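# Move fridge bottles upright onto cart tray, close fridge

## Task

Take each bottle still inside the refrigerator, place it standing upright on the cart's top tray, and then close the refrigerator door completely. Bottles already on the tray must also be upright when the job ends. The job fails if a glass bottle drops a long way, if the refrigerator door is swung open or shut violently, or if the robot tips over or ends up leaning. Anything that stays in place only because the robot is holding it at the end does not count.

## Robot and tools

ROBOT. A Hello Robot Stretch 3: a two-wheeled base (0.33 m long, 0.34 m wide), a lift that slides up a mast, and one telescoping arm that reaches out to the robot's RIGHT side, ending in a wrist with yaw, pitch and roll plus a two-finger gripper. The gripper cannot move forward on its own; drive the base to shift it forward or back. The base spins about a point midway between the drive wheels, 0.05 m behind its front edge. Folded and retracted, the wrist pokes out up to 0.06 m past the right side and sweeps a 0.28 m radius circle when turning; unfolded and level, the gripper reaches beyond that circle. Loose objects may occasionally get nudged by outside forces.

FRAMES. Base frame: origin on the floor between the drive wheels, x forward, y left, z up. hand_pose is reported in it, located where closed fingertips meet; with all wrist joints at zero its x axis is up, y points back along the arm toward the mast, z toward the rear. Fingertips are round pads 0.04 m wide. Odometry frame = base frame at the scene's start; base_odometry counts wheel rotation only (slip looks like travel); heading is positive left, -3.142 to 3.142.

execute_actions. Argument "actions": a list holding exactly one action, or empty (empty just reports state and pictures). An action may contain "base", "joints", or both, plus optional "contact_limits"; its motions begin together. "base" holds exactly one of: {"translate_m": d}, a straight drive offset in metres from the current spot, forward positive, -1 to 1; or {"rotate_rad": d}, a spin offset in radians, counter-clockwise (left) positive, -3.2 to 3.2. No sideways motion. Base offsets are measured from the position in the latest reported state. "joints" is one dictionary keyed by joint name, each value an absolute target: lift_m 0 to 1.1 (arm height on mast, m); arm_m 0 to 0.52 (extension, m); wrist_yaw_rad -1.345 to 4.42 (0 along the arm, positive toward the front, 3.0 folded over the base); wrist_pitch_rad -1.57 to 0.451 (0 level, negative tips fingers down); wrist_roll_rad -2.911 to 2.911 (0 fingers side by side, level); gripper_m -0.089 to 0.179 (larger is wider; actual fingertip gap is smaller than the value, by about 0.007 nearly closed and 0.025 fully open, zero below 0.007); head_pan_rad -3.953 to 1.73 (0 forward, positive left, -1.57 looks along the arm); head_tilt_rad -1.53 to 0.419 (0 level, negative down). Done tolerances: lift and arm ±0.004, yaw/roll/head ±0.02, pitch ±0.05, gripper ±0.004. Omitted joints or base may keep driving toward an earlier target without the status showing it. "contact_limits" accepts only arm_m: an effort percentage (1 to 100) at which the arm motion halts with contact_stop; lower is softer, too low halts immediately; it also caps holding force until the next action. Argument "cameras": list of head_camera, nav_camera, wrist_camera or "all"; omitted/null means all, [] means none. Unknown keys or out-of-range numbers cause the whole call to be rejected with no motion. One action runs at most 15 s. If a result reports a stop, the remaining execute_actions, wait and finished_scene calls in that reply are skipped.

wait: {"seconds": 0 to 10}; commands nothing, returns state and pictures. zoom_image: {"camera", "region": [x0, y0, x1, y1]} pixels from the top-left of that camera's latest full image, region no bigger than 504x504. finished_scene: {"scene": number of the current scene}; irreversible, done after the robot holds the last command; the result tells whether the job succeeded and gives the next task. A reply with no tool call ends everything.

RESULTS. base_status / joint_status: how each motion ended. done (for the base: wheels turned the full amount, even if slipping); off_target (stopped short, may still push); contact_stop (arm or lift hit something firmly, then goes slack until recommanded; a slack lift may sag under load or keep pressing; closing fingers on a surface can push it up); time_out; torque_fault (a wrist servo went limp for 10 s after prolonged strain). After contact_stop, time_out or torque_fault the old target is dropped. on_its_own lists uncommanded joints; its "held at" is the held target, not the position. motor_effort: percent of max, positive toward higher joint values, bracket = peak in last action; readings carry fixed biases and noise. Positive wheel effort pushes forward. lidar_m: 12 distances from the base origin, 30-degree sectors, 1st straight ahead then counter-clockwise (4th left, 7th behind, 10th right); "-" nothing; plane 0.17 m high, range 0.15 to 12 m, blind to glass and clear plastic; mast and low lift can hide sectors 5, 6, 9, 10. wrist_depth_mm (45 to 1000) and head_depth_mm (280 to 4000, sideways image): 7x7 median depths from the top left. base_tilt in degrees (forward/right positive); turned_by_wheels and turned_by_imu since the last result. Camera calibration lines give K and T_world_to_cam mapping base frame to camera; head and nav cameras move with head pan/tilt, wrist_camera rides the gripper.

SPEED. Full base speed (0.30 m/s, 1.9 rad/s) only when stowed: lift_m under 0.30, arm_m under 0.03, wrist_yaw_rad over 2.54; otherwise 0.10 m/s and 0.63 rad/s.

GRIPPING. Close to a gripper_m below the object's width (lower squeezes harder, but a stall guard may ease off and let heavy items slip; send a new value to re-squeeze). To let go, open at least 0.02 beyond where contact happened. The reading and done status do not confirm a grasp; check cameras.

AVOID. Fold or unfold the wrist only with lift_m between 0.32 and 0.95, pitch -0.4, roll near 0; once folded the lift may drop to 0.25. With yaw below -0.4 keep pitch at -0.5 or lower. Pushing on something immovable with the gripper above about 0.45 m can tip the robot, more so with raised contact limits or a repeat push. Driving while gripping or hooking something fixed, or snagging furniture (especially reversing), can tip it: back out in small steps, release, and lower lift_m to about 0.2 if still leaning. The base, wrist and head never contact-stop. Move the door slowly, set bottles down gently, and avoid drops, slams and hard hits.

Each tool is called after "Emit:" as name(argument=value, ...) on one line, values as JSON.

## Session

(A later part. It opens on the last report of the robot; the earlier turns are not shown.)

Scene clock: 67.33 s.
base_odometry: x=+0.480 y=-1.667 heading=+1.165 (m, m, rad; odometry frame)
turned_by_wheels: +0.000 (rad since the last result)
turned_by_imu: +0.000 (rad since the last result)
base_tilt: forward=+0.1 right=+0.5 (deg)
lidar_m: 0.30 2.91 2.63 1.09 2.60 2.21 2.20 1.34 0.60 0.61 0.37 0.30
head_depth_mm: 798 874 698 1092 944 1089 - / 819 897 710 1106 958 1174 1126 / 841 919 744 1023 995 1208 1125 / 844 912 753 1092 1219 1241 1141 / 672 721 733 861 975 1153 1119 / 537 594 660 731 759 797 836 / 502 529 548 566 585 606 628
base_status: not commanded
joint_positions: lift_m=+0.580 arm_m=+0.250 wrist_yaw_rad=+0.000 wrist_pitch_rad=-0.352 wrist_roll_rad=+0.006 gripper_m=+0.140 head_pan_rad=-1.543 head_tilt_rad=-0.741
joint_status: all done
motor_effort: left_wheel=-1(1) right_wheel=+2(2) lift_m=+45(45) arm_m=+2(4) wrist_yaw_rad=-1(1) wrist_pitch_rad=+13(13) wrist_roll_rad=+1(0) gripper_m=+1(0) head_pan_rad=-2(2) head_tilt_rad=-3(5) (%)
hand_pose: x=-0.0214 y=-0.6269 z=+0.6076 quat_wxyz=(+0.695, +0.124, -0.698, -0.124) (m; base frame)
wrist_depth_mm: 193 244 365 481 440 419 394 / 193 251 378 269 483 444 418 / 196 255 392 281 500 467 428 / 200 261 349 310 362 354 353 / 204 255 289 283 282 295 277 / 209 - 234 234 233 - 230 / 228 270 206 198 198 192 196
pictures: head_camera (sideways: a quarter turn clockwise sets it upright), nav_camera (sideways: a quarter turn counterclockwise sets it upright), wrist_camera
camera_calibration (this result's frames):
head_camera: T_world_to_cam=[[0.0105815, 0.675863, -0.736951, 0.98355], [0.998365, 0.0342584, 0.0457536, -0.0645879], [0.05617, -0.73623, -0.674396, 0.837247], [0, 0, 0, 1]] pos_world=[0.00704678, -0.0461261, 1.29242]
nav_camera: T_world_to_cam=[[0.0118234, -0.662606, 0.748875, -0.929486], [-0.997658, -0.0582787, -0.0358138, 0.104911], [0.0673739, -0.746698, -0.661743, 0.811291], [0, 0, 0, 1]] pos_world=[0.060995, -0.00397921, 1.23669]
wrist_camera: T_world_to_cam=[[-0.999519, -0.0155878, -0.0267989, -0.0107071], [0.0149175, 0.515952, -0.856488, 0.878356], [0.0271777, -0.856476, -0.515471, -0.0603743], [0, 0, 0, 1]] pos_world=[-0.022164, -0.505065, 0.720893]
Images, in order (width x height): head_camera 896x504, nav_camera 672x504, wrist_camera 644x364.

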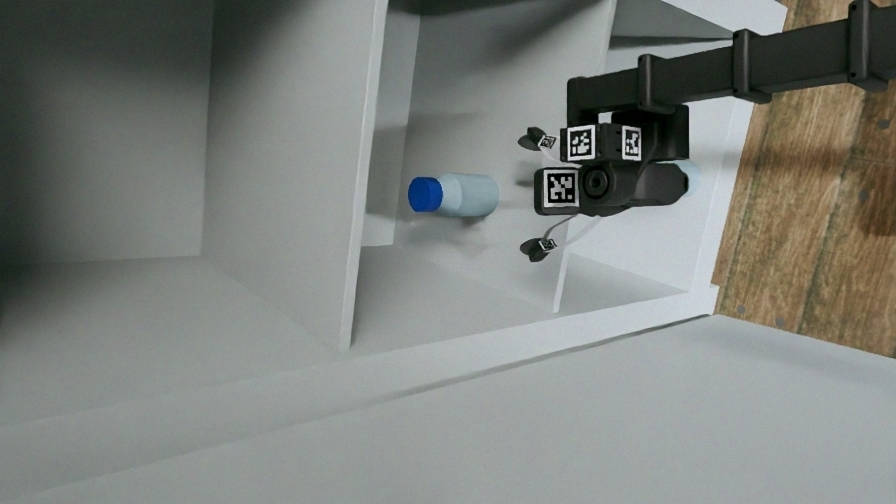

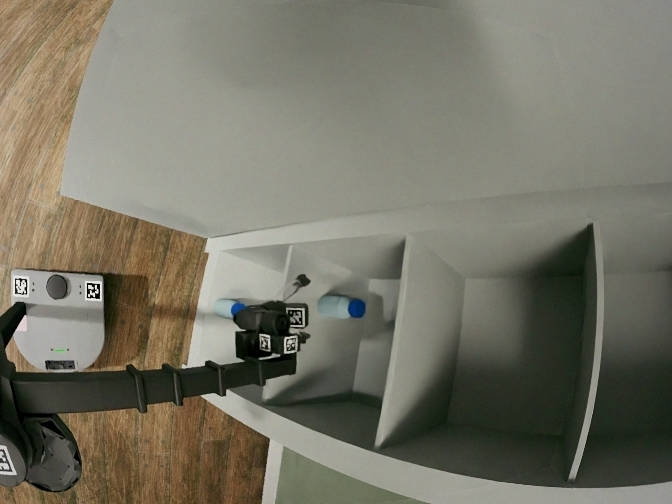

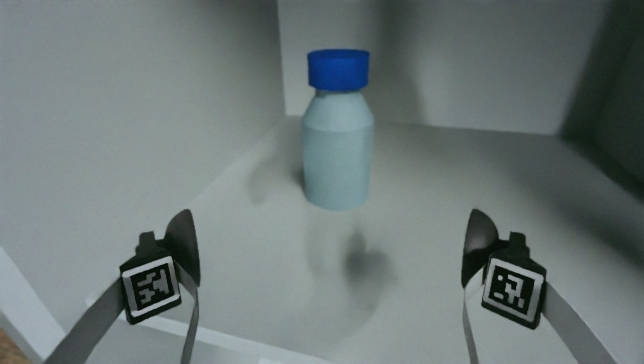

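Emit:
execute_actions(actions=[{"joints":{"arm_m":0.43,"lift_m":0.568}}], cameras=["wrist_camera"])

Emit:
execute_actions(actions=[{"joints":{"gripper_m":0.025}}], cameras=[])

Emit:
execute_actions(actions=[{"joints":{"lift_m":0.6}}], cameras=["wrist_camera"])

Scene clock: 72.63 s.
base_odometry: x=+0.480 y=-1.667 heading=+1.165 (m, m, rad; odometry frame)
turned_by_wheels: +0.000 (rad since the last result)
turned_by_imu: -0.001 (rad since the last result)
base_tilt: forward=+0.1 right=+0.4 (deg)
lidar_m: 0.30 2.91 2.63 1.09 2.60 2.21 2.20 1.33 0.60 0.61 0.37 0.30
head_depth_mm: 794 879 699 1097 946 1099 1135 / 823 892 709 1143 982 1200 1124 / 839 918 744 1183 1286 1194 1132 / 841 924 752 1094 1210 1240 1139 / 673 721 730 859 971 1149 1124 / 537 593 660 734 763 798 839 / 500 530 548 567 585 605 626
base_status: not commanded
joint_positions: lift_m=+0.568 arm_m=+0.430 wrist_yaw_rad=+0.000 wrist_pitch_rad=-0.352 wrist_roll_rad=+0.006 gripper_m=+0.140 head_pan_rad=-1.543 head_tilt_rad=-0.741
joint_status: all done
motor_effort: left_wheel=-1(1) right_wheel=+2(2) lift_m=+29(42) arm_m=+2(4) wrist_yaw_rad=+0(1) wrist_pitch_rad=+13(13) wrist_roll_rad=+1(1) gripper_m=+1(0) head_pan_rad=-2(2) head_tilt_rad=-4(3) (%)
hand_pose: x=-0.0214 y=-0.8069 z=+0.5961 quat_wxyz=(+0.695, +0.124, -0.698, -0.124) (m; base frame)
wrist_depth_mm: 155 197 293 316 294 278 259 / 159 201 305 330 312 296 275 / 161 206 311 94 101 320 299 / 164 210 306 99 304 331 316 / 168 205 267 112 127 272 260 / 171 - 217 113 135 - 217 / 166 188 187 130 175 179 183
pictures: wrist_camera
camera_calibration (this result's frames):
wrist_camera: T_world_to_cam=[[-0.99952, -0.0155674, -0.0267985, -0.0138096], [0.0149278, 0.515949, -0.856489, 0.961379], [0.02716, -0.856478, -0.515469, -0.220471], [0, 0, 0, 1]] pos_world=[-0.0221663, -0.685066, 0.709395]
Images, in order (width x height): wrist_camera 644x364.

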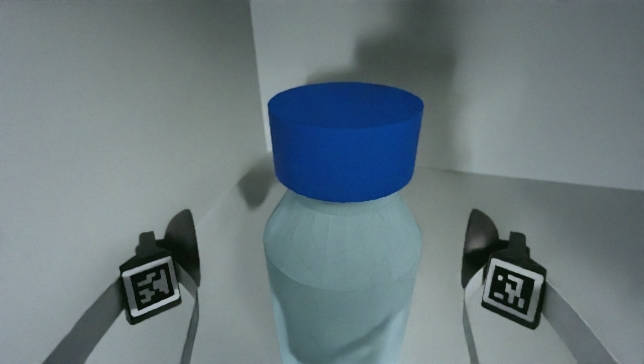

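Scene clock: 74.27 s.
base_odometry: x=+0.480 y=-1.667 heading=+1.165 (m, m, rad; odometry frame)
turned_by_wheels: +0.000 (rad since the last result)
turned_by_imu: +0.000 (rad since the last result)
base_tilt: forward=+0.0 right=+0.4 (deg)
lidar_m: 0.30 2.90 2.63 1.09 2.60 2.21 2.20 1.33 0.60 0.61 0.37 0.30
head_depth_mm: 799 873 695 1100 942 1091 1145 / 817 890 707 1137 984 1201 1122 / 840 915 745 1187 1295 1194 1137 / 845 917 750 1092 1212 1240 1132 / 675 722 730 862 976 1156 1127 / 536 593 659 732 762 795 837 / 500 531 548 565 586 606 626
base_status: not commanded
joint_positions: lift_m=+0.568 arm_m=+0.430 wrist_yaw_rad=-0.003 wrist_pitch_rad=-0.355 wrist_roll_rad=+0.006 gripper_m=+0.026 head_pan_rad=-1.543 head_tilt_rad=-0.741
joint_status: all done
motor_effort: left_wheel=-2(2) right_wheel=+3(5) lift_m=+30(30) arm_m=+2(2) wrist_yaw_rad=+3(8) wrist_pitch_rad=+15(16) wrist_roll_rad=+1(1) gripper_m=-22(93) head_pan_rad=-1(2) head_tilt_rad=-4(5) (%)
hand_pose: x=-0.0221 y=-0.8066 z=+0.5952 quat_wxyz=(+0.694, +0.124, -0.698, -0.127) (m; base frame)
wrist_depth_mm: 157 197 298 317 295 278 258 / 159 202 302 328 313 300 277 / 162 207 276 88 332 323 297 / 166 212 306 93 313 329 313 / 169 219 255 108 120 261 257 / 172 213 164 108 115 214 213 / 175 187 182 121 179 182 182
pictures: none
No camera images: the call's "cameras" was empty. Leave "cameras" out to get every camera's image.

Scene clock: 75.37 s.
base_odometry: x=+0.480 y=-1.667 heading=+1.165 (m, m, rad; odometry frame)
turned_by_wheels: +0.000 (rad since the last result)
turned_by_imu: +0.000 (rad since the last result)
base_tilt: forward=+0.1 right=+0.5 (deg)
lidar_m: 0.30 2.90 2.63 1.09 2.59 2.21 2.20 1.34 0.60 0.61 0.38 0.30
head_depth_mm: 798 874 695 1096 926 1058 - / 818 894 707 1151 1125 1200 1126 / 841 914 742 1196 1143 1201 1131 / 843 914 752 1090 1207 1244 1140 / 672 723 727 860 973 1155 1125 / 537 592 657 731 765 794 836 / 499 529 546 566 585 606 627
base_status: not commanded
joint_positions: lift_m=+0.600 arm_m=+0.430 wrist_yaw_rad=-0.002 wrist_pitch_rad=-0.380 wrist_roll_rad=+0.006 gripper_m=+0.029 head_pan_rad=-1.543 head_tilt_rad=-0.741
joint_status: all done
motor_effort: left_wheel=-2(2) right_wheel=+3(4) lift_m=+50(51) arm_m=+2(1) wrist_yaw_rad=+2(3) wrist_pitch_rad=+30(32) wrist_roll_rad=+0(1) gripper_m=-20(22) head_pan_rad=-2(3) head_tilt_rad=-4(4) (%)
hand_pose: x=-0.0220 y=-0.8037 z=+0.6209 quat_wxyz=(+0.693, +0.133, -0.696, -0.135) (m; base frame)
wrist_depth_mm: 156 196 295 315 296 277 261 / 160 202 304 330 318 298 283 / 163 206 277 89 333 321 300 / 165 213 308 94 355 349 328 / 170 217 276 108 120 291 290 / 174 223 177 108 115 245 243 / 177 206 207 121 204 208 208
pictures: wrist_camera
camera_calibration (this result's frames):
wrist_camera: T_world_to_cam=[[-0.999551, -0.012515, -0.0272206, -0.0109045], [0.0161522, 0.540112, -0.841438, 0.991067], [0.0252328, -0.8415, -0.539667, -0.177908], [0, 0, 0, 1]] pos_world=[-0.0224185, -0.685133, 0.737614]
Images, in order (width x height): wrist_camera 644x364.

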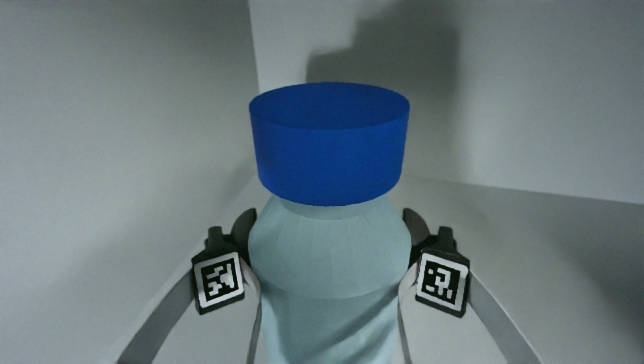

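Emit:
execute_actions(actions=[{"joints":{"lift_m":0.568}}], cameras=[])

Emit:
execute_actions(actions=[{"joints":{"gripper_m":0.11}}], cameras=[])

Emit:
execute_actions(actions=[{"joints":{"arm_m":0.412,"lift_m":0.563}}], cameras=[])

Emit:
execute_actions(actions=[{"joints":{"gripper_m":0.025}}], cameras=[])

Emit:
execute_actions(actions=[{"joints":{"lift_m":0.6}}], cameras=["wrist_camera"])

Scene clock: 81.97 s.
base_odometry: x=+0.480 y=-1.667 heading=+1.165 (m, m, rad; odometry frame)
turned_by_wheels: +0.000 (rad since the last result)
turned_by_imu: -0.001 (rad since the last result)
base_tilt: forward=+0.0 right=+0.4 (deg)
lidar_m: 0.30 2.91 2.63 1.09 2.59 2.21 2.20 1.34 0.60 0.61 0.37 0.30
head_depth_mm: 798 871 699 1102 946 1092 1140 / 823 893 707 1144 977 1199 1120 / 843 919 744 1192 1291 1195 1133 / 844 918 753 1091 1201 1244 1136 / 673 723 730 862 976 1149 1126 / 537 593 661 736 761 798 836 / 499 529 548 565 587 605 625
base_status: not commanded
joint_positions: lift_m=+0.568 arm_m=+0.430 wrist_yaw_rad=-0.002 wrist_pitch_rad=-0.358 wrist_roll_rad=+0.006 gripper_m=+0.029 head_pan_rad=-1.543 head_tilt_rad=-0.741
joint_status: all done
motor_effort: left_wheel=-1(2) right_wheel=+2(3) lift_m=+29(44) arm_m=+1(2) wrist_yaw_rad=+2(2) wrist_pitch_rad=+17(31) wrist_roll_rad=+0(0) gripper_m=-20(20) head_pan_rad=-2(2) head_tilt_rad=-4(5) (%)
hand_pose: x=-0.0219 y=-0.8063 z=+0.5946 quat_wxyz=(+0.694, +0.125, -0.698, -0.127) (m; base frame)
wrist_depth_mm: 156 196 298 317 296 275 262 / 159 201 301 326 314 297 280 / 161 204 274 88 326 324 303 / 165 212 304 93 312 328 307 / 169 217 255 108 119 259 255 / 173 211 163 108 116 215 213 / 175 186 181 122 179 183 182
pictures: none
No camera images: the call's "cameras" was empty. Leave "cameras" out to get every camera's image.

Scene clock: 83.27 s.
base_odometry: x=+0.480 y=-1.667 heading=+1.165 (m, m, rad; odometry frame)
turned_by_wheels: +0.000 (rad since the last result)
turned_by_imu: +0.000 (rad since the last result)
base_tilt: forward=+0.1 right=+0.4 (deg)
lidar_m: 0.30 2.90 2.63 1.09 2.59 2.20 2.20 1.33 0.60 0.61 0.37 0.30
head_depth_mm: 795 870 700 1100 942 1090 1140 / 816 892 707 1142 976 1195 1123 / 837 918 745 1190 1297 1193 1132 / 845 919 756 1087 1208 1240 1138 / 672 723 729 859 977 1155 1128 / 538 591 658 734 764 794 833 / 501 529 547 566 586 606 625
base_status: not commanded
joint_positions: lift_m=+0.568 arm_m=+0.430 wrist_yaw_rad=-0.002 wrist_pitch_rad=-0.354 wrist_roll_rad=+0.006 gripper_m=+0.110 head_pan_rad=-1.543 head_tilt_rad=-0.741
joint_status: all done
motor_effort: left_wheel=-2(2) right_wheel=+2(2) lift_m=+29(29) arm_m=+1(2) wrist_yaw_rad=+2(2) wrist_pitch_rad=+14(17) wrist_roll_rad=+0(1) gripper_m=+1(82) head_pan_rad=-1(3) head_tilt_rad=-4(4) (%)
hand_pose: x=-0.0219 y=-0.8068 z=+0.5956 quat_wxyz=(+0.694, +0.124, -0.698, -0.126) (m; base frame)
wrist_depth_mm: 155 197 294 314 294 276 261 / 159 200 298 328 317 299 279 / 163 206 277 92 329 324 299 / 165 212 306 97 317 327 313 / 169 216 257 111 127 267 260 / 172 203 205 112 173 223 213 / 173 187 187 127 180 184 183
pictures: none
No camera images: the call's "cameras" was empty. Leave "cameras" out to get every camera's image.

Scene clock: 84.27 s.
base_odometry: x=+0.480 y=-1.667 heading=+1.165 (m, m, rad; odometry frame)
turned_by_wheels: +0.000 (rad since the last result)
turned_by_imu: +0.000 (rad since the last result)
base_tilt: forward=+0.1 right=+0.4 (deg)
lidar_m: 0.30 2.90 2.63 1.09 2.60 2.20 2.20 1.34 0.60 0.61 0.37 0.30
head_depth_mm: 799 881 698 1106 944 1092 1137 / 819 891 707 1135 1129 1193 1129 / 842 916 744 1153 1289 1192 1131 / 843 921 750 1090 1210 1237 1142 / 671 720 730 856 969 1151 1117 / 537 593 660 735 763 798 834 / 501 529 548 566 584 605 626
base_status: not commanded
joint_positions: lift_m=+0.563 arm_m=+0.412 wrist_yaw_rad=-0.002 wrist_pitch_rad=-0.353 wrist_roll_rad=+0.006 gripper_m=+0.110 head_pan_rad=-1.543 head_tilt_rad=-0.741
joint_status: all done
motor_effort: left_wheel=-1(1) right_wheel=+2(3) lift_m=+29(32) arm_m=-3(6) wrist_yaw_rad=+1(1) wrist_pitch_rad=+14(14) wrist_roll_rad=+1(0) gripper_m=+0(1) head_pan_rad=-3(2) head_tilt_rad=-4(5) (%)
hand_pose: x=-0.0219 y=-0.7894 z=+0.5908 quat_wxyz=(+0.694, +0.123, -0.698, -0.125) (m; base frame)
wrist_depth_mm: 160 202 297 330 312 288 271 / 162 207 294 118 328 314 291 / 166 211 304 107 357 338 312 / 170 216 306 123 310 326 317 / 173 221 260 124 236 262 254 / 176 206 207 137 197 218 209 / 175 182 181 158 180 179 177
pictures: none
No camera images: the call's "cameras" was empty. Leave "cameras" out to get every camera's image.

Scene clock: 85.60 s.
base_odometry: x=+0.480 y=-1.667 heading=+1.165 (m, m, rad; odometry frame)
turned_by_wheels: +0.000 (rad since the last result)
turned_by_imu: +0.000 (rad since the last result)
base_tilt: forward=+0.1 right=+0.7 (deg)
lidar_m: 0.30 2.91 2.63 1.09 2.60 2.20 2.20 1.34 0.60 0.61 0.37 0.30
head_depth_mm: 797 872 698 1097 947 1098 1137 / 818 894 709 1144 1138 1190 1126 / 844 916 743 1152 1289 1195 1136 / 847 923 754 1094 1207 1241 1139 / 674 721 733 862 976 1154 1116 / 537 591 659 734 761 799 835 / 499 530 547 567 585 605 627
base_status: not commanded
joint_positions: lift_m=+0.563 arm_m=+0.412 wrist_yaw_rad=-0.002 wrist_pitch_rad=-0.359 wrist_roll_rad=+0.006 gripper_m=+0.026 head_pan_rad=-1.543 head_tilt_rad=-0.741
joint_status: all done
motor_effort: left_wheel=-2(1) right_wheel=+3(2) lift_m=+31(31) arm_m=-3(3) wrist_yaw_rad=+2(2) wrist_pitch_rad=+18(18) wrist_roll_rad=+1(0) gripper_m=-19(92) head_pan_rad=-3(2) head_tilt_rad=-4(3) (%)
hand_pose: x=-0.0219 y=-0.7887 z=+0.5893 quat_wxyz=(+0.694, +0.126, -0.697, -0.127) (m; base frame)
wrist_depth_mm: 160 201 303 331 308 293 273 / 163 207 295 109 333 313 295 / 165 212 306 105 356 335 313 / 169 218 307 121 301 316 318 / 172 222 260 122 136 250 251 / 177 207 196 134 149 207 208 / 175 180 180 154 177 177 176
pictures: none
No camera images: the call's "cameras" was empty. Leave "cameras" out to get every camera's image.

Scene clock: 86.73 s.
base_odometry: x=+0.480 y=-1.667 heading=+1.165 (m, m, rad; odometry frame)
turned_by_wheels: +0.000 (rad since the last result)
turned_by_imu: +0.000 (rad since the last result)
base_tilt: forward=+0.1 right=+0.4 (deg)
lidar_m: 0.30 2.90 2.62 1.09 2.60 2.21 2.20 1.34 0.60 0.61 0.37 0.30
head_depth_mm: 799 880 696 1098 929 1063 - / 819 896 707 1145 1288 1205 1128 / 840 912 745 1187 1300 1194 1134 / 845 915 750 1087 1205 1243 1143 / 673 723 732 858 972 1153 1118 / 538 592 658 733 765 796 836 / 500 530 546 566 585 606 625
base_status: not commanded
joint_positions: lift_m=+0.600 arm_m=+0.412 wrist_yaw_rad=-0.002 wrist_pitch_rad=-0.384 wrist_roll_rad=+0.006 gripper_m=+0.026 head_pan_rad=-1.543 head_tilt_rad=-0.741
joint_status: all done
motor_effort: left_wheel=-1(2) right_wheel=+2(2) lift_m=+49(53) arm_m=-3(3) wrist_yaw_rad=+2(1) wrist_pitch_rad=+32(35) wrist_roll_rad=+0(0) gripper_m=-20(19) head_pan_rad=-2(3) head_tilt_rad=-4(4) (%)
hand_pose: x=-0.0219 y=-0.7859 z=+0.6201 quat_wxyz=(+0.692, +0.134, -0.696, -0.136) (m; base frame)
wrist_depth_mm: 160 201 302 334 311 291 276 / 162 207 292 109 328 312 292 / 166 212 302 109 362 340 315 / 170 219 318 122 351 355 340 / 174 223 282 123 137 292 288 / 177 228 231 134 146 243 241 / 181 206 212 152 204 208 207
pictures: wrist_camera
camera_calibration (this result's frames):
wrist_camera: T_world_to_cam=[[-0.999546, -0.0127989, -0.0272684, -0.0108091], [0.0159545, 0.5429, -0.839646, 0.981867], [0.0255505, -0.8397, -0.54245, -0.160163], [0, 0, 0, 1]] pos_world=[-0.0223771, -0.667683, 0.737245]
Images, in order (width x height): wrist_camera 644x364.

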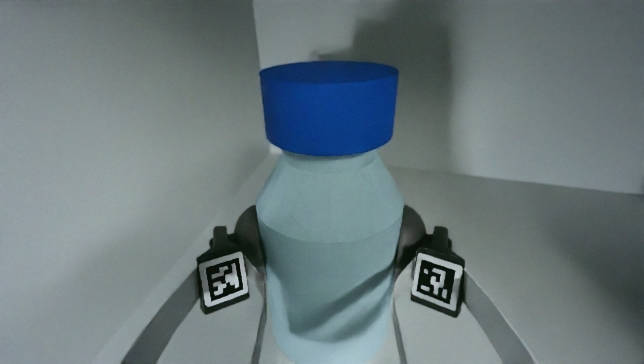

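Emit:
execute_actions(actions=[{"joints":{"arm_m":0.005}}], cameras=[])

Emit:
execute_actions(actions=[{"base":{"rotate_rad":-1.115}}], cameras=["wrist_camera"])

Emit:
execute_actions(actions=[{"base":{"translate_m":-0.84},"joints":{"lift_m":0.96}}], cameras=[])

Emit:
execute_actions(actions=[{"base":{"rotate_rad":-2.46},"joints":{"head_tilt_rad":-0.6,"head_pan_rad":-1.65}}])

Scene clock: 93.40 s.
base_odometry: x=+0.480 y=-1.667 heading=+1.165 (m, m, rad; odometry frame)
turned_by_wheels: +0.000 (rad since the last result)
turned_by_imu: -0.001 (rad since the last result)
base_tilt: forward=+0.1 right=+0.6 (deg)
lidar_m: 0.30 2.90 2.62 1.09 2.59 2.20 2.20 1.34 0.60 0.61 0.37 0.30
head_depth_mm: 797 875 697 1099 946 1120 1137 / 818 894 709 1108 961 1200 1154 / 842 920 746 1117 989 653 - / 845 916 755 1086 1204 1242 1133 / 673 723 730 860 974 1153 1121 / 538 593 658 732 763 797 835 / 501 528 548 566 585 607 625
base_status: not commanded
joint_positions: lift_m=+0.600 arm_m=+0.005 wrist_yaw_rad=+0.000 wrist_pitch_rad=-0.384 wrist_roll_rad=+0.006 gripper_m=+0.026 head_pan_rad=-1.543 head_tilt_rad=-0.741
joint_status: all done
on_its_own: wrist_pitch_rad is at rest, and its effort (+33) is outside its rest range (-20 to +32)
motor_effort: left_wheel=-1(1) right_wheel=+2(2) lift_m=+50(50) arm_m=-3(6) wrist_yaw_rad=+1(2) wrist_pitch_rad=+33(33) wrist_roll_rad=+1(1) gripper_m=-19(19) head_pan_rad=-1(3) head_tilt_rad=-5(4) (%)
hand_pose: x=-0.0216 y=-0.3788 z=+0.6200 quat_wxyz=(+0.692, +0.135, -0.696, -0.136) (m; base frame)
wrist_depth_mm: 278 342 463 687 645 624 378 / 283 372 456 108 705 625 362 / 284 383 449 109 468 491 351 / 288 391 479 122 394 382 337 / 292 395 494 122 136 579 340 / 297 402 589 134 146 502 376 / 301 385 654 151 627 531 456
pictures: none
No camera images: the call's "cameras" was empty. Leave "cameras" out to get every camera's image.

Scene clock: 96.10 s.
base_odometry: x=+0.480 y=-1.667 heading=+0.050 (m, m, rad; odometry frame)
turned_by_wheels: -1.115 (rad since the last result)
turned_by_imu: -1.118 (rad since the last result)
base_tilt: forward=+0.0 right=+0.4 (deg)
lidar_m: 0.40 0.31 0.30 2.34 2.65 1.09 1.30 2.22 2.20 1.40 0.60 0.61
head_depth_mm: 1969 2196 2314 1851 1537 1292 1138 / 1858 2138 2322 1863 1541 1307 1152 / 1622 1849 2155 1903 1539 653 - / 1418 1599 1828 1879 1550 1332 1138 / 1287 1427 1598 1770 1579 1322 1147 / 1164 1277 1413 1589 1576 1102 1136 / 1066 1158 1277 736 799 1160 1082
base_status: done
joint_positions: lift_m=+0.600 arm_m=+0.005 wrist_yaw_rad=+0.000 wrist_pitch_rad=-0.384 wrist_roll_rad=+0.006 gripper_m=+0.026 head_pan_rad=-1.543 head_tilt_rad=-0.741
joint_status: not commanded
on_its_own: wrist_pitch_rad is at rest, and its effort (+33) is outside its rest range (-20 to +32)
motor_effort: left_wheel=+2(6) right_wheel=+0(5) lift_m=+50(50) arm_m=-3(3) wrist_yaw_rad=+0(0) wrist_pitch_rad=+33(32) wrist_roll_rad=+0(1) gripper_m=-19(19) head_pan_rad=-3(2) head_tilt_rad=-4(4) (%)
hand_pose: x=-0.0216 y=-0.3788 z=+0.6200 quat_wxyz=(+0.692, +0.135, -0.696, -0.136) (m; base frame)
wrist_depth_mm: 721 844 - - - - - / 745 901 - 108 - - - / 786 917 - 109 - - - / 356 967 - 122 - - - / 374 - - 122 136 - - / 414 860 819 134 146 889 879 / 613 491 783 151 723 766 754
pictures: wrist_camera
camera_calibration (this result's frames):
wrist_camera: T_world_to_cam=[[-0.999528, -0.0141202, -0.0272786, -0.00579066], [0.0152301, 0.543401, -0.839335, 0.760739], [0.0266748, -0.839355, -0.542929, 0.182022], [0, 0, 0, 1]] pos_world=[-0.0222295, -0.260687, 0.737182]
Images, in order (width x height): wrist_camera 644x364.

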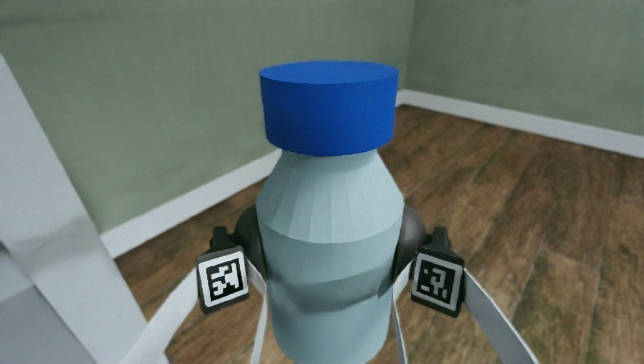

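Scene clock: 105.43 s.
base_odometry: x=-0.358 y=-1.710 heading=+0.050 (m, m, rad; odometry frame)
turned_by_wheels: +0.000 (rad since the last result)
turned_by_imu: +0.001 (rad since the last result)
base_tilt: forward=+0.0 right=+0.2 (deg)
lidar_m: 1.02 1.00 2.66 0.55 0.51 0.52 2.08 1.69 1.67 1.83 1.79 1.26
head_depth_mm: 1494 1669 1862 1924 - - 1083 / 1601 1823 2043 2022 - - 1091 / 1726 1975 2118 - - 1287 1119 / 1883 2148 2363 1981 1519 1320 1138 / 1992 2232 2388 1918 1579 1326 1150 / 1859 2020 2246 1948 1580 1335 1148 / 1692 1861 2010 1955 1587 1346 1152
base_status: done
joint_positions: lift_m=+0.960 arm_m=+0.005 wrist_yaw_rad=+0.000 wrist_pitch_rad=-0.384 wrist_roll_rad=+0.006 gripper_m=+0.026 head_pan_rad=-1.543 head_tilt_rad=-0.741
joint_status: all done
on_its_own: wrist_pitch_rad is at rest, and its effort (+33) is outside its rest range (-20 to +32)
motor_effort: left_wheel=+2(4) right_wheel=+0(6) lift_m=+50(53) arm_m=-3(3) wrist_yaw_rad=+0(0) wrist_pitch_rad=+33(33) wrist_roll_rad=+1(1) gripper_m=-20(20) head_pan_rad=-2(3) head_tilt_rad=-4(4) (%)
hand_pose: x=-0.0216 y=-0.3788 z=+0.9799 quat_wxyz=(+0.692, +0.135, -0.696, -0.136) (m; base frame)
wrist_depth_mm: - - - - - - - / - - - 108 - - - / - - - 109 - - - / - - - 122 - - - / - - - 122 136 - - / - - - 134 146 - - / - - - 151 - - -
pictures: none
No camera images: the call's "cameras" was empty. Leave "cameras" out to get every camera's image.

Scene clock: 110.30 s.
base_odometry: x=-0.358 y=-1.710 heading=-2.409 (m, m, rad; odometry frame)
turned_by_wheels: -2.460 (rad since the last result)
turned_by_imu: -2.466 (rad since the last result)
base_tilt: forward=-0.1 right=+0.5 (deg)
lidar_m: 1.67 1.67 1.99 1.78 1.40 1.00 3.06 2.65 0.52 0.51 0.54 1.89
head_depth_mm: 1823 2031 2311 855 - - - / 1788 1995 1157 871 643 - - / 1728 1943 1151 722 - - - / 1709 1889 1151 430 - 852 1104 / 1646 1816 1158 895 740 917 1129 / 1602 1778 1986 2082 713 1407 1213 / 1569 1703 1901 2095 1794 1460 1234
base_status: done
joint_positions: lift_m=+0.960 arm_m=+0.005 wrist_yaw_rad=+0.000 wrist_pitch_rad=-0.384 wrist_roll_rad=+0.006 gripper_m=+0.026 head_pan_rad=-1.643 head_tilt_rad=-0.606
joint_status: all done
on_its_own: wrist_pitch_rad is at rest, and its effort (+33) is outside its rest range (-20 to +32)
motor_effort: left_wheel=+2(4) right_wheel=-2(6) lift_m=+50(50) arm_m=-3(3) wrist_yaw_rad=+0(0) wrist_pitch_rad=+33(33) wrist_roll_rad=+0(0) gripper_m=-19(18) head_pan_rad=-2(10) head_tilt_rad=+3(19) (%)
hand_pose: x=-0.0216 y=-0.3788 z=+0.9799 quat_wxyz=(+0.692, +0.135, -0.696, -0.136) (m; base frame)
wrist_depth_mm: - - - - - - - / - - - 108 876 - - / - - - 109 694 - - / - - 528 122 496 519 - / - - 365 123 136 405 - / - - 436 133 147 357 - / - - 667 151 613 625 -
pictures: head_camera (sideways: a quarter turn clockwise sets it upright), nav_camera (sideways: a quarter turn counterclockwise sets it upright), wrist_camera
camera_calibration (this result's frames):
head_camera: T_world_to_cam=[[0.0704051, 0.56629, -0.821193, 1.093], [0.997237, -0.0595219, 0.0444522, -0.0628947], [-0.0237061, -0.822054, -0.568916, 0.700521], [0, 0, 0, 1]] pos_world=[0.00237502, -0.0468312, 1.29889]
nav_camera: T_world_to_cam=[[-0.0466806, -0.553849, 0.831307, -1.03659], [-0.998819, 0.0371047, -0.0313663, 0.0991338], [-0.0134732, -0.83179, -0.554927, 0.672829], [0, 0, 0, 1]] pos_world=[0.0596934, -0.0181378, 1.2382]
wrist_camera: T_world_to_cam=[[-0.999527, -0.0141557, -0.0272879, 0.00403444], [0.0152111, 0.54364, -0.839181, 1.06276], [0.026714, -0.839199, -0.543168, 0.377765], [0, 0, 0, 1]] pos_world=[-0.0222248, -0.260683, 1.09715]
Images, in order (width x height): head_camera 896x504, nav_camera 672x504, wrist_camera 644x364.

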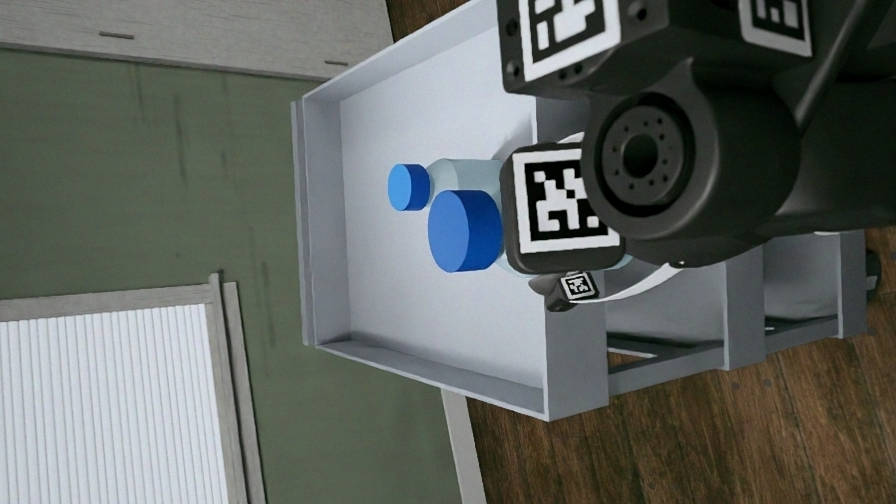

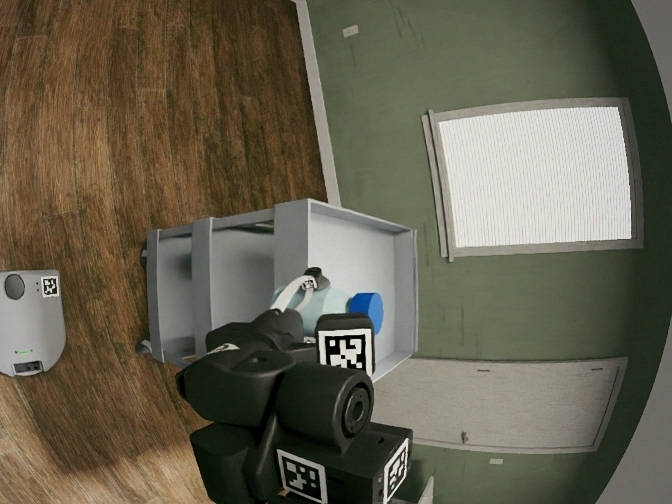

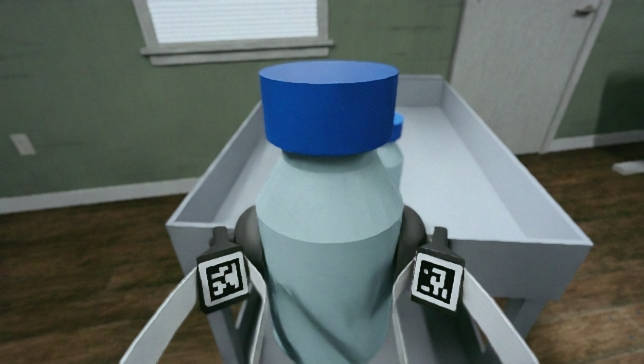

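Emit:
execute_actions(actions=[{"base":{"translate_m":0.08},"joints":{"arm_m":0.1}}], cameras=[])

Emit:
execute_actions(actions=[{"joints":{"arm_m":0.375}}], cameras=[])

Emit:
execute_actions(actions=[{"joints":{"lift_m":0.87}}])

Scene clock: 115.37 s.
base_odometry: x=-0.418 y=-1.763 heading=-2.409 (m, m, rad; odometry frame)
turned_by_wheels: +0.000 (rad since the last result)
turned_by_imu: -0.001 (rad since the last result)
base_tilt: forward=+0.1 right=+0.4 (deg)
lidar_m: 1.60 1.60 1.90 1.80 1.45 1.08 3.15 2.73 0.53 0.52 1.96 1.81
head_depth_mm: 1808 2032 2189 - - 890 1046 / 1776 1982 1152 - - 897 1101 / 1728 1921 1151 - - 898 1107 / 1659 1840 1156 508 888 909 1103 / 1631 1787 1995 2048 723 1364 1207 / 1593 1754 1956 2145 1776 1445 1218 / 1551 1704 1890 2096 1803 1460 1218
base_status: done
joint_positions: lift_m=+0.960 arm_m=+0.100 wrist_yaw_rad=+0.000 wrist_pitch_rad=-0.384 wrist_roll_rad=+0.006 gripper_m=+0.026 head_pan_rad=-1.643 head_tilt_rad=-0.606
joint_status: all done
on_its_own: wrist_pitch_rad is at rest, and its effort (+33) is outside its rest range (-20 to +32)
motor_effort: left_wheel=+2(5) right_wheel=+0(4) lift_m=+50(50) arm_m=+2(2) wrist_yaw_rad=+0(1) wrist_pitch_rad=+33(33) wrist_roll_rad=+0(0) gripper_m=-19(17) head_pan_rad=-2(2) head_tilt_rad=+4(4) (%)
hand_pose: x=-0.0215 y=-0.4732 z=+0.9799 quat_wxyz=(+0.692, +0.135, -0.696, -0.136) (m; base frame)
wrist_depth_mm: - - - - - - - / - - - 109 786 - - / - - - 109 684 674 - / - - - 123 356 520 488 / - - - 123 136 415 402 / - - 222 133 147 364 356 / - - - 150 275 266 260
pictures: none
No camera images: the call's "cameras" was empty. Leave "cameras" out to get every camera's image.

Scene clock: 118.60 s.
base_odometry: x=-0.418 y=-1.763 heading=-2.409 (m, m, rad; odometry frame)
turned_by_wheels: +0.000 (rad since the last result)
turned_by_imu: +0.000 (rad since the last result)
base_tilt: forward=+0.0 right=+0.5 (deg)
lidar_m: 1.59 1.60 1.90 1.80 1.45 1.07 3.14 2.73 0.53 0.52 1.96 1.80
head_depth_mm: 1809 2023 2224 - 738 914 1050 / 1783 1950 1097 739 675 920 1096 / 1729 1858 - 878 676 931 1110 / 1681 1828 - 871 674 911 1104 / 1637 1804 1959 1020 732 1367 1211 / 1607 1754 1946 2146 1789 1440 1214 / 1556 1706 1894 2088 1796 1461 1216
base_status: not commanded
joint_positions: lift_m=+0.960 arm_m=+0.375 wrist_yaw_rad=+0.000 wrist_pitch_rad=-0.384 wrist_roll_rad=+0.006 gripper_m=+0.026 head_pan_rad=-1.643 head_tilt_rad=-0.606
joint_status: all done
on_its_own: wrist_pitch_rad is at rest, and its effort (+33) is outside its rest range (-20 to +32)
motor_effort: left_wheel=+3(2) right_wheel=-2(1) lift_m=+50(50) arm_m=+2(5) wrist_yaw_rad=-1(0) wrist_pitch_rad=+33(33) wrist_roll_rad=+1(0) gripper_m=-19(19) head_pan_rad=-2(2) head_tilt_rad=+2(2) (%)
hand_pose: x=-0.0215 y=-0.7482 z=+0.9799 quat_wxyz=(+0.692, +0.135, -0.696, -0.136) (m; base frame)
wrist_depth_mm: - - - - - - - / - - - 108 - - - / - - - 109 545 557 - / - - - 122 524 544 481 / - - - 123 137 428 411 / - - 289 134 147 357 357 / - - 308 150 302 307 305
pictures: none
No camera images: the call's "cameras" was empty. Leave "cameras" out to get every camera's image.

Scene clock: 120.27 s.
base_odometry: x=-0.418 y=-1.763 heading=-2.409 (m, m, rad; odometry frame)
turned_by_wheels: +0.000 (rad since the last result)
turned_by_imu: +0.000 (rad since the last result)
base_tilt: forward=+0.0 right=+0.5 (deg)
lidar_m: 1.59 1.59 1.90 1.80 1.45 1.07 3.15 2.74 0.53 0.52 1.96 1.80
head_depth_mm: 1807 2012 2160 902 - 908 1069 / 1787 1978 1165 - 747 926 1093 / 1741 1924 2048 808 675 933 1107 / 1682 1859 1163 815 677 908 1095 / 1641 1797 1981 1536 725 1379 1210 / 1587 1749 1937 2137 1788 1441 1218 / 1561 1706 1899 2096 1813 1454 1226
base_status: not commanded
joint_positions: lift_m=+0.870 arm_m=+0.375 wrist_yaw_rad=+0.000 wrist_pitch_rad=-0.385 wrist_roll_rad=+0.006 gripper_m=+0.026 head_pan_rad=-1.643 head_tilt_rad=-0.606
joint_status: all done
on_its_own: wrist_pitch_rad is at rest, and its effort (+33) is outside its rest range (-20 to +32)
motor_effort: left_wheel=+2(2) right_wheel=-2(1) lift_m=+33(43) arm_m=+2(2) wrist_yaw_rad=+0(0) wrist_pitch_rad=+33(33) wrist_roll_rad=+0(0) gripper_m=-18(19) head_pan_rad=-3(2) head_tilt_rad=+3(2) (%)
hand_pose: x=-0.0215 y=-0.7481 z=+0.8902 quat_wxyz=(+0.692, +0.135, -0.696, -0.136) (m; base frame)
wrist_depth_mm: - - - - - - - / - - - 108 499 501 - / - - - 108 473 494 433 / - - 340 122 364 379 377 / - - 218 123 136 303 302 / - - 221 134 146 251 251 / - - 219 151 211 216 215
pictures: head_camera (sideways: a quarter turn clockwise sets it upright), nav_camera (sideways: a quarter turn counterclockwise sets it upright), wrist_camera
camera_calibration (this result's frames):
head_camera: T_world_to_cam=[[0.0704344, 0.566227, -0.821235, 1.09305], [0.997233, -0.059578, 0.0444513, -0.0628935], [-0.023758, -0.822093, -0.568857, 0.700443], [0, 0, 0, 1]] pos_world=[0.00237222, -0.0468312, 1.2989]
nav_camera: T_world_to_cam=[[-0.0467092, -0.553786, 0.831348, -1.03664], [-0.998817, 0.0371619, -0.0313638, 0.0991304], [-0.0135256, -0.831829, -0.554867, 0.672751], [0, 0, 0, 1]] pos_world=[0.059692, -0.0181456, 1.2382]
wrist_camera: T_world_to_cam=[[-0.999523, -0.0144272, -0.0272978, -0.003768], [0.0150524, 0.544243, -0.838792, 1.1884], [0.0269581, -0.838803, -0.543767, 0.0199605], [0, 0, 0, 1]] pos_world=[-0.0221927, -0.630092, 1.00758]
Images, in order (width x height): head_camera 896x504, nav_camera 672x504, wrist_camera 644x364.

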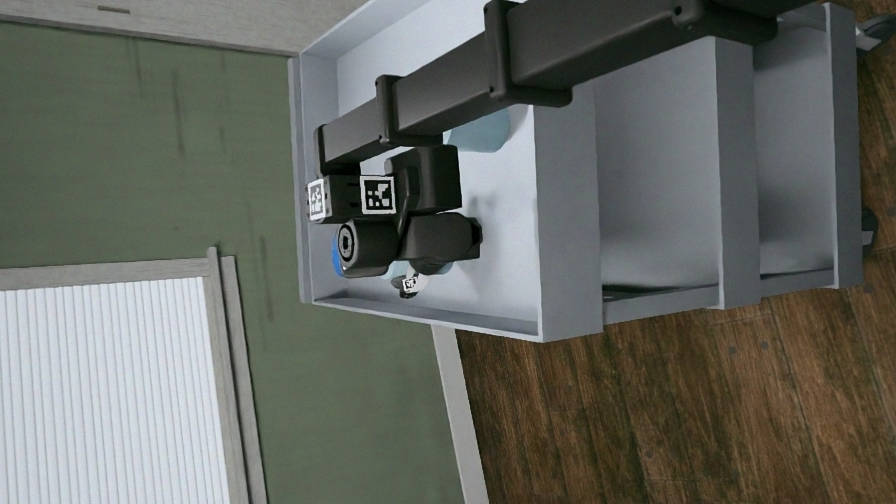

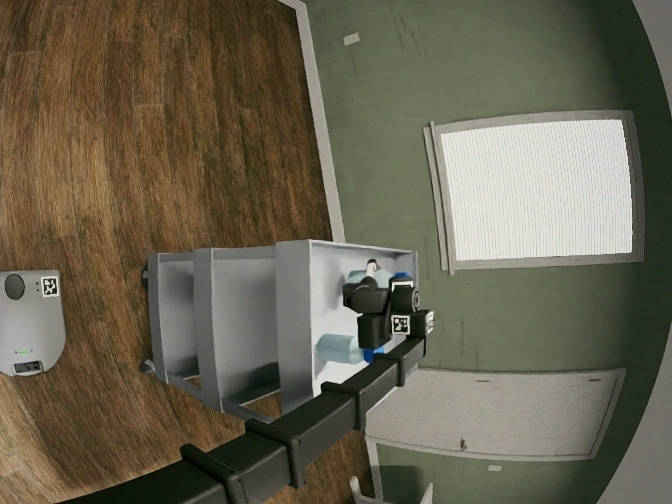

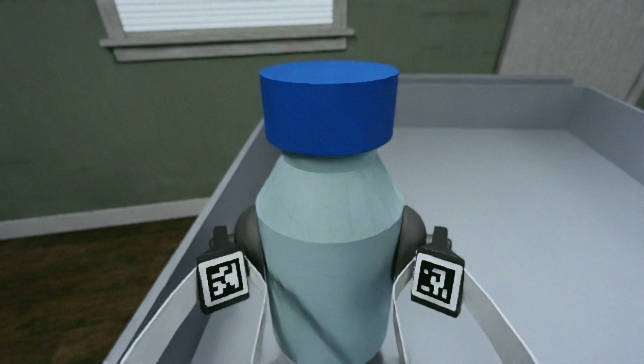

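Emit:
execute_actions(actions=[{"joints":{"wrist_yaw_rad":-0.13,"arm_m":0.41}}], cameras=[])

Emit:
execute_actions(actions=[{"joints":{"lift_m":0.826}}], cameras=[])

Emit:
execute_actions(actions=[{"joints":{"gripper_m":0.105}}], cameras=["wrist_camera"])

Emit:
execute_actions(actions=[{"joints":{"lift_m":0.96}}], cameras=[])

Emit:
execute_actions(actions=[{"joints":{"arm_m":0.005,"wrist_yaw_rad":0}}], cameras=["wrist_camera","head_camera"])

Scene clock: 125.10 s.
base_odometry: x=-0.418 y=-1.763 heading=-2.409 (m, m, rad; odometry frame)
turned_by_wheels: +0.000 (rad since the last result)
turned_by_imu: -0.001 (rad since the last result)
base_tilt: forward=+0.1 right=+0.6 (deg)
lidar_m: 1.59 1.60 1.90 1.80 1.45 1.08 3.15 2.73 0.53 0.52 1.96 1.80
head_depth_mm: 1814 2047 2167 903 - 905 1065 / 1765 1962 1159 - 747 921 1105 / 1724 1923 2065 813 677 933 1108 / 1672 1855 1166 839 676 911 1098 / 1641 1781 1973 976 726 1366 1215 / 1592 1749 1956 2128 1798 1459 1221 / 1547 1692 1887 2096 1805 1451 1228
base_status: not commanded
joint_positions: lift_m=+0.870 arm_m=+0.410 wrist_yaw_rad=-0.129 wrist_pitch_rad=-0.385 wrist_roll_rad=+0.006 gripper_m=+0.026 head_pan_rad=-1.643 head_tilt_rad=-0.606
joint_status: all done
on_its_own: wrist_pitch_rad is at rest, and its effort (+33) is outside its rest range (-20 to +32)
motor_effort: left_wheel=+2(2) right_wheel=-1(3) lift_m=+33(33) arm_m=+2(2) wrist_yaw_rad=-2(7) wrist_pitch_rad=+33(33) wrist_roll_rad=+1(1) gripper_m=-19(20) head_pan_rad=-2(2) head_tilt_rad=+2(4) (%)
hand_pose: x=-0.0508 y=-0.7812 z=+0.8902 quat_wxyz=(+0.682, +0.090, -0.703, -0.180) (m; base frame)
wrist_depth_mm: - - - - - - - / - - - 108 481 504 - / - - 459 109 478 476 403 / - - 358 123 363 380 348 / - - 278 123 137 304 302 / - 208 239 134 146 253 251 / - 178 219 151 211 215 214
pictures: none
No camera images: the call's "cameras" was empty. Leave "cameras" out to get every camera's image.

Scene clock: 126.33 s.
base_odometry: x=-0.418 y=-1.763 heading=-2.409 (m, m, rad; odometry frame)
turned_by_wheels: +0.000 (rad since the last result)
turned_by_imu: +0.000 (rad since the last result)
base_tilt: forward=+0.1 right=+0.4 (deg)
lidar_m: 1.59 1.60 1.90 1.80 1.45 1.07 3.15 2.74 0.53 0.52 1.96 1.80
head_depth_mm: 1829 2064 2169 865 698 - 1054 / 1773 1963 1159 890 714 921 1103 / 1718 1932 1157 797 679 932 1103 / 1669 1857 1163 850 678 914 1102 / 1629 1787 1973 1028 731 1378 1207 / 1595 1750 1926 2123 1790 1439 1221 / 1559 1696 1890 2090 1794 1456 1230
base_status: not commanded
joint_positions: lift_m=+0.826 arm_m=+0.410 wrist_yaw_rad=-0.129 wrist_pitch_rad=-0.361 wrist_roll_rad=+0.006 gripper_m=+0.026 head_pan_rad=-1.643 head_tilt_rad=-0.606
joint_status: all done
motor_effort: left_wheel=+2(2) right_wheel=+0(2) lift_m=+29(33) arm_m=+2(2) wrist_yaw_rad=-1(2) wrist_pitch_rad=+19(33) wrist_roll_rad=+0(0) gripper_m=-18(18) head_pan_rad=-2(3) head_tilt_rad=+4(2) (%)
hand_pose: x=-0.0512 y=-0.7840 z=+0.8520 quat_wxyz=(+0.684, +0.082, -0.704, -0.172) (m; base frame)
wrist_depth_mm: 993 - - - - - - / - - - 108 469 470 - / - - 371 106 405 433 366 / - 253 310 121 305 317 314 / - 195 259 121 136 251 249 / 149 193 197 134 147 208 207 / 140 171 179 153 173 177 177
pictures: none
No camera images: the call's "cameras" was empty. Leave "cameras" out to get every camera's image.

Scene clock: 127.63 s.
base_odometry: x=-0.418 y=-1.763 heading=-2.409 (m, m, rad; odometry frame)
turned_by_wheels: +0.000 (rad since the last result)
turned_by_imu: +0.000 (rad since the last result)
base_tilt: forward=+0.1 right=+0.5 (deg)
lidar_m: 1.59 1.60 1.90 1.80 1.44 1.08 3.13 2.74 0.53 0.52 1.96 1.80
head_depth_mm: 1822 2030 2196 859 698 - 1053 / 1770 1990 1159 889 712 922 1103 / 1718 1906 1166 796 676 931 1107 / 1679 1841 1158 836 676 913 1095 / 1621 1817 1973 1028 730 1382 1211 / 1593 1743 1953 2129 1791 1447 1211 / 1553 1684 1889 2082 1811 1442 1225
base_status: not commanded
joint_positions: lift_m=+0.826 arm_m=+0.410 wrist_yaw_rad=-0.129 wrist_pitch_rad=-0.354 wrist_roll_rad=+0.006 gripper_m=+0.105 head_pan_rad=-1.643 head_tilt_rad=-0.606
joint_status: all done
motor_effort: left_wheel=+2(2) right_wheel=-1(1) lift_m=+30(30) arm_m=+2(2) wrist_yaw_rad=-2(2) wrist_pitch_rad=+14(19) wrist_roll_rad=+0(0) gripper_m=+0(80) head_pan_rad=-2(2) head_tilt_rad=+3(2) (%)
hand_pose: x=-0.0513 y=-0.7848 z=+0.8536 quat_wxyz=(+0.685, +0.079, -0.704, -0.169) (m; base frame)
wrist_depth_mm: 991 - - - - - - / - - - 119 470 475 - / - - 370 106 417 445 366 / - 254 315 122 313 328 321 / - 196 257 122 189 256 255 / 150 179 204 136 198 217 210 / 141 178 181 155 177 179 178
pictures: wrist_camera
camera_calibration (this result's frames):
wrist_camera: T_world_to_cam=[[-0.993203, 0.113261, -0.0268357, 0.0650424], [0.081431, 0.511386, -0.855484, 1.16994], [-0.0831693, -0.851855, -0.517133, -0.0685664], [0, 0, 0, 1]] pos_world=[-0.0363719, -0.664067, 0.967155]
Images, in order (width x height): wrist_camera 644x364.

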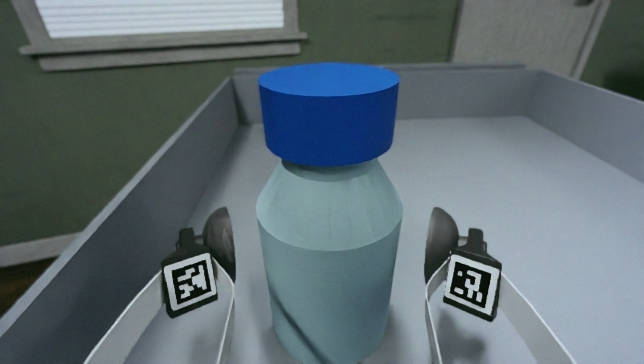

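Scene clock: 129.70 s.
base_odometry: x=-0.418 y=-1.763 heading=-2.409 (m, m, rad; odometry frame)
turned_by_wheels: +0.000 (rad since the last result)
turned_by_imu: +0.000 (rad since the last result)
base_tilt: forward=+0.0 right=+0.5 (deg)
lidar_m: 1.59 1.60 1.89 1.80 1.45 1.07 3.15 2.74 0.53 0.52 1.96 1.80
head_depth_mm: 1822 2042 2201 795 739 915 1057 / 1772 1948 1101 735 678 921 1101 / 1743 1875 1120 843 676 926 1111 / 1686 1834 - 837 677 910 1097 / 1631 1795 1966 1020 729 1374 1215 / 1570 1742 1970 2143 1779 1442 1216 / 1557 1694 1888 2095 1784 1458 1227
base_status: not commanded
joint_positions: lift_m=+0.960 arm_m=+0.410 wrist_yaw_rad=-0.129 wrist_pitch_rad=-0.353 wrist_roll_rad=+0.006 gripper_m=+0.105 head_pan_rad=-1.643 head_tilt_rad=-0.606
joint_status: all done
motor_effort: left_wheel=+2(2) right_wheel=-2(1) lift_m=+46(45) arm_m=+2(2) wrist_yaw_rad=-2(2) wrist_pitch_rad=+14(14) wrist_roll_rad=+0(1) gripper_m=+0(0) head_pan_rad=-2(2) head_tilt_rad=+4(2) (%)
hand_pose: x=-0.0513 y=-0.7849 z=+0.9873 quat_wxyz=(+0.685, +0.079, -0.704, -0.169) (m; base frame)
wrist_depth_mm: - - - - - - - / - - - - - - - / - - - - - - - / - - - 528 536 536 - / - - 475 457 465 457 412 / - - 368 202 380 390 357 / - - 314 177 317 319 318
pictures: none
No camera images: the call's "cameras" was empty. Leave "cameras" out to get every camera's image.

Scene clock: 133.87 s.
base_odometry: x=-0.418 y=-1.763 heading=-2.409 (m, m, rad; odometry frame)
turned_by_wheels: +0.000 (rad since the last result)
turned_by_imu: -0.001 (rad since the last result)
base_tilt: forward=+0.1 right=+0.4 (deg)
lidar_m: 1.59 1.60 1.90 1.80 1.45 1.07 3.15 2.74 0.53 0.52 1.96 1.80
head_depth_mm: 1821 2023 2129 876 - - - / 1773 1966 1157 745 - - - / 1724 1911 1161 864 - - - / 1677 1855 1159 851 - 863 1089 / 1658 1794 1965 1034 1614 1393 1209 / 1596 1766 1952 2151 1796 1442 1218 / 1551 1708 1890 2084 1800 1461 1221
base_status: not commanded
joint_positions: lift_m=+0.960 arm_m=+0.005 wrist_yaw_rad=+0.000 wrist_pitch_rad=-0.353 wrist_roll_rad=+0.006 gripper_m=+0.105 head_pan_rad=-1.643 head_tilt_rad=-0.606
joint_status: all done
motor_effort: left_wheel=+2(2) right_wheel=-2(1) lift_m=+45(46) arm_m=-3(3) wrist_yaw_rad=+0(2) wrist_pitch_rad=+14(14) wrist_roll_rad=+0(1) gripper_m=+0(0) head_pan_rad=-3(2) head_tilt_rad=+3(3) (%)
hand_pose: x=-0.0216 y=-0.3824 z=+0.9873 quat_wxyz=(+0.694, +0.124, -0.698, -0.125) (m; base frame)
wrist_depth_mm: - - - - - - - / - - - - - - - / - - - 696 843 786 - / - - - 569 466 559 - / - - 414 459 469 464 403 / - - 416 382 374 345 342 / - - - 659 655 631 -
pictures: head_camera (sideways: a quarter turn clockwise sets it upright), wrist_camera
camera_calibration (this result's frames):
head_camera: T_world_to_cam=[[0.0704267, 0.566121, -0.821308, 1.09315], [0.997234, -0.059572, 0.0444497, -0.0628913], [-0.0237631, -0.822167, -0.568751, 0.700306], [0, 0, 0, 1]] pos_world=[0.0023722, -0.0468316, 1.2989]
wrist_camera: T_world_to_cam=[[-0.999532, -0.0147019, -0.0268193, 0.00344087], [0.0153695, 0.516677, -0.856043, 1.07734], [0.0264424, -0.856054, -0.516209, 0.345678], [0, 0, 0, 1]] pos_world=[-0.0222595, -0.260669, 1.10079]
Images, in order (width x height): head_camera 896x504, wrist_camera 644x364.

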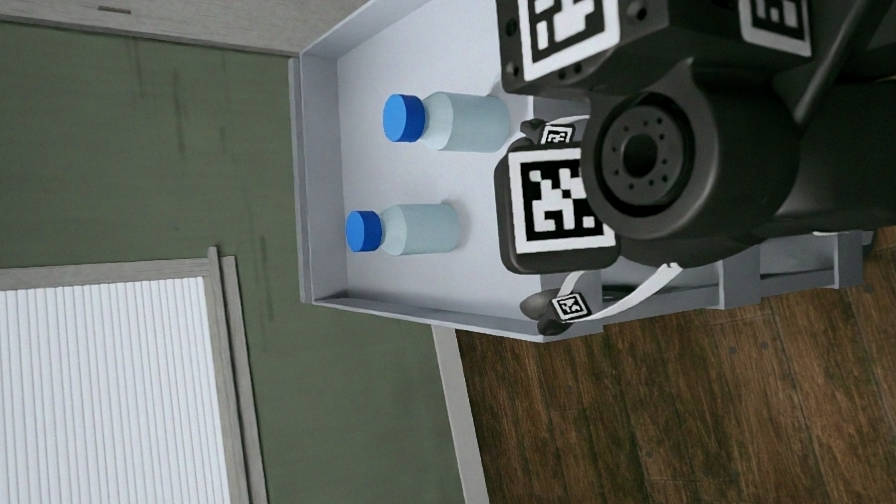

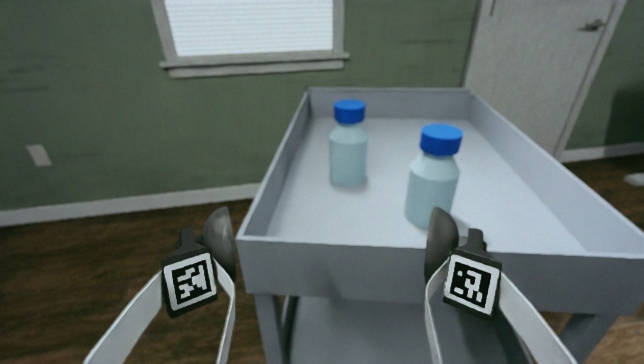

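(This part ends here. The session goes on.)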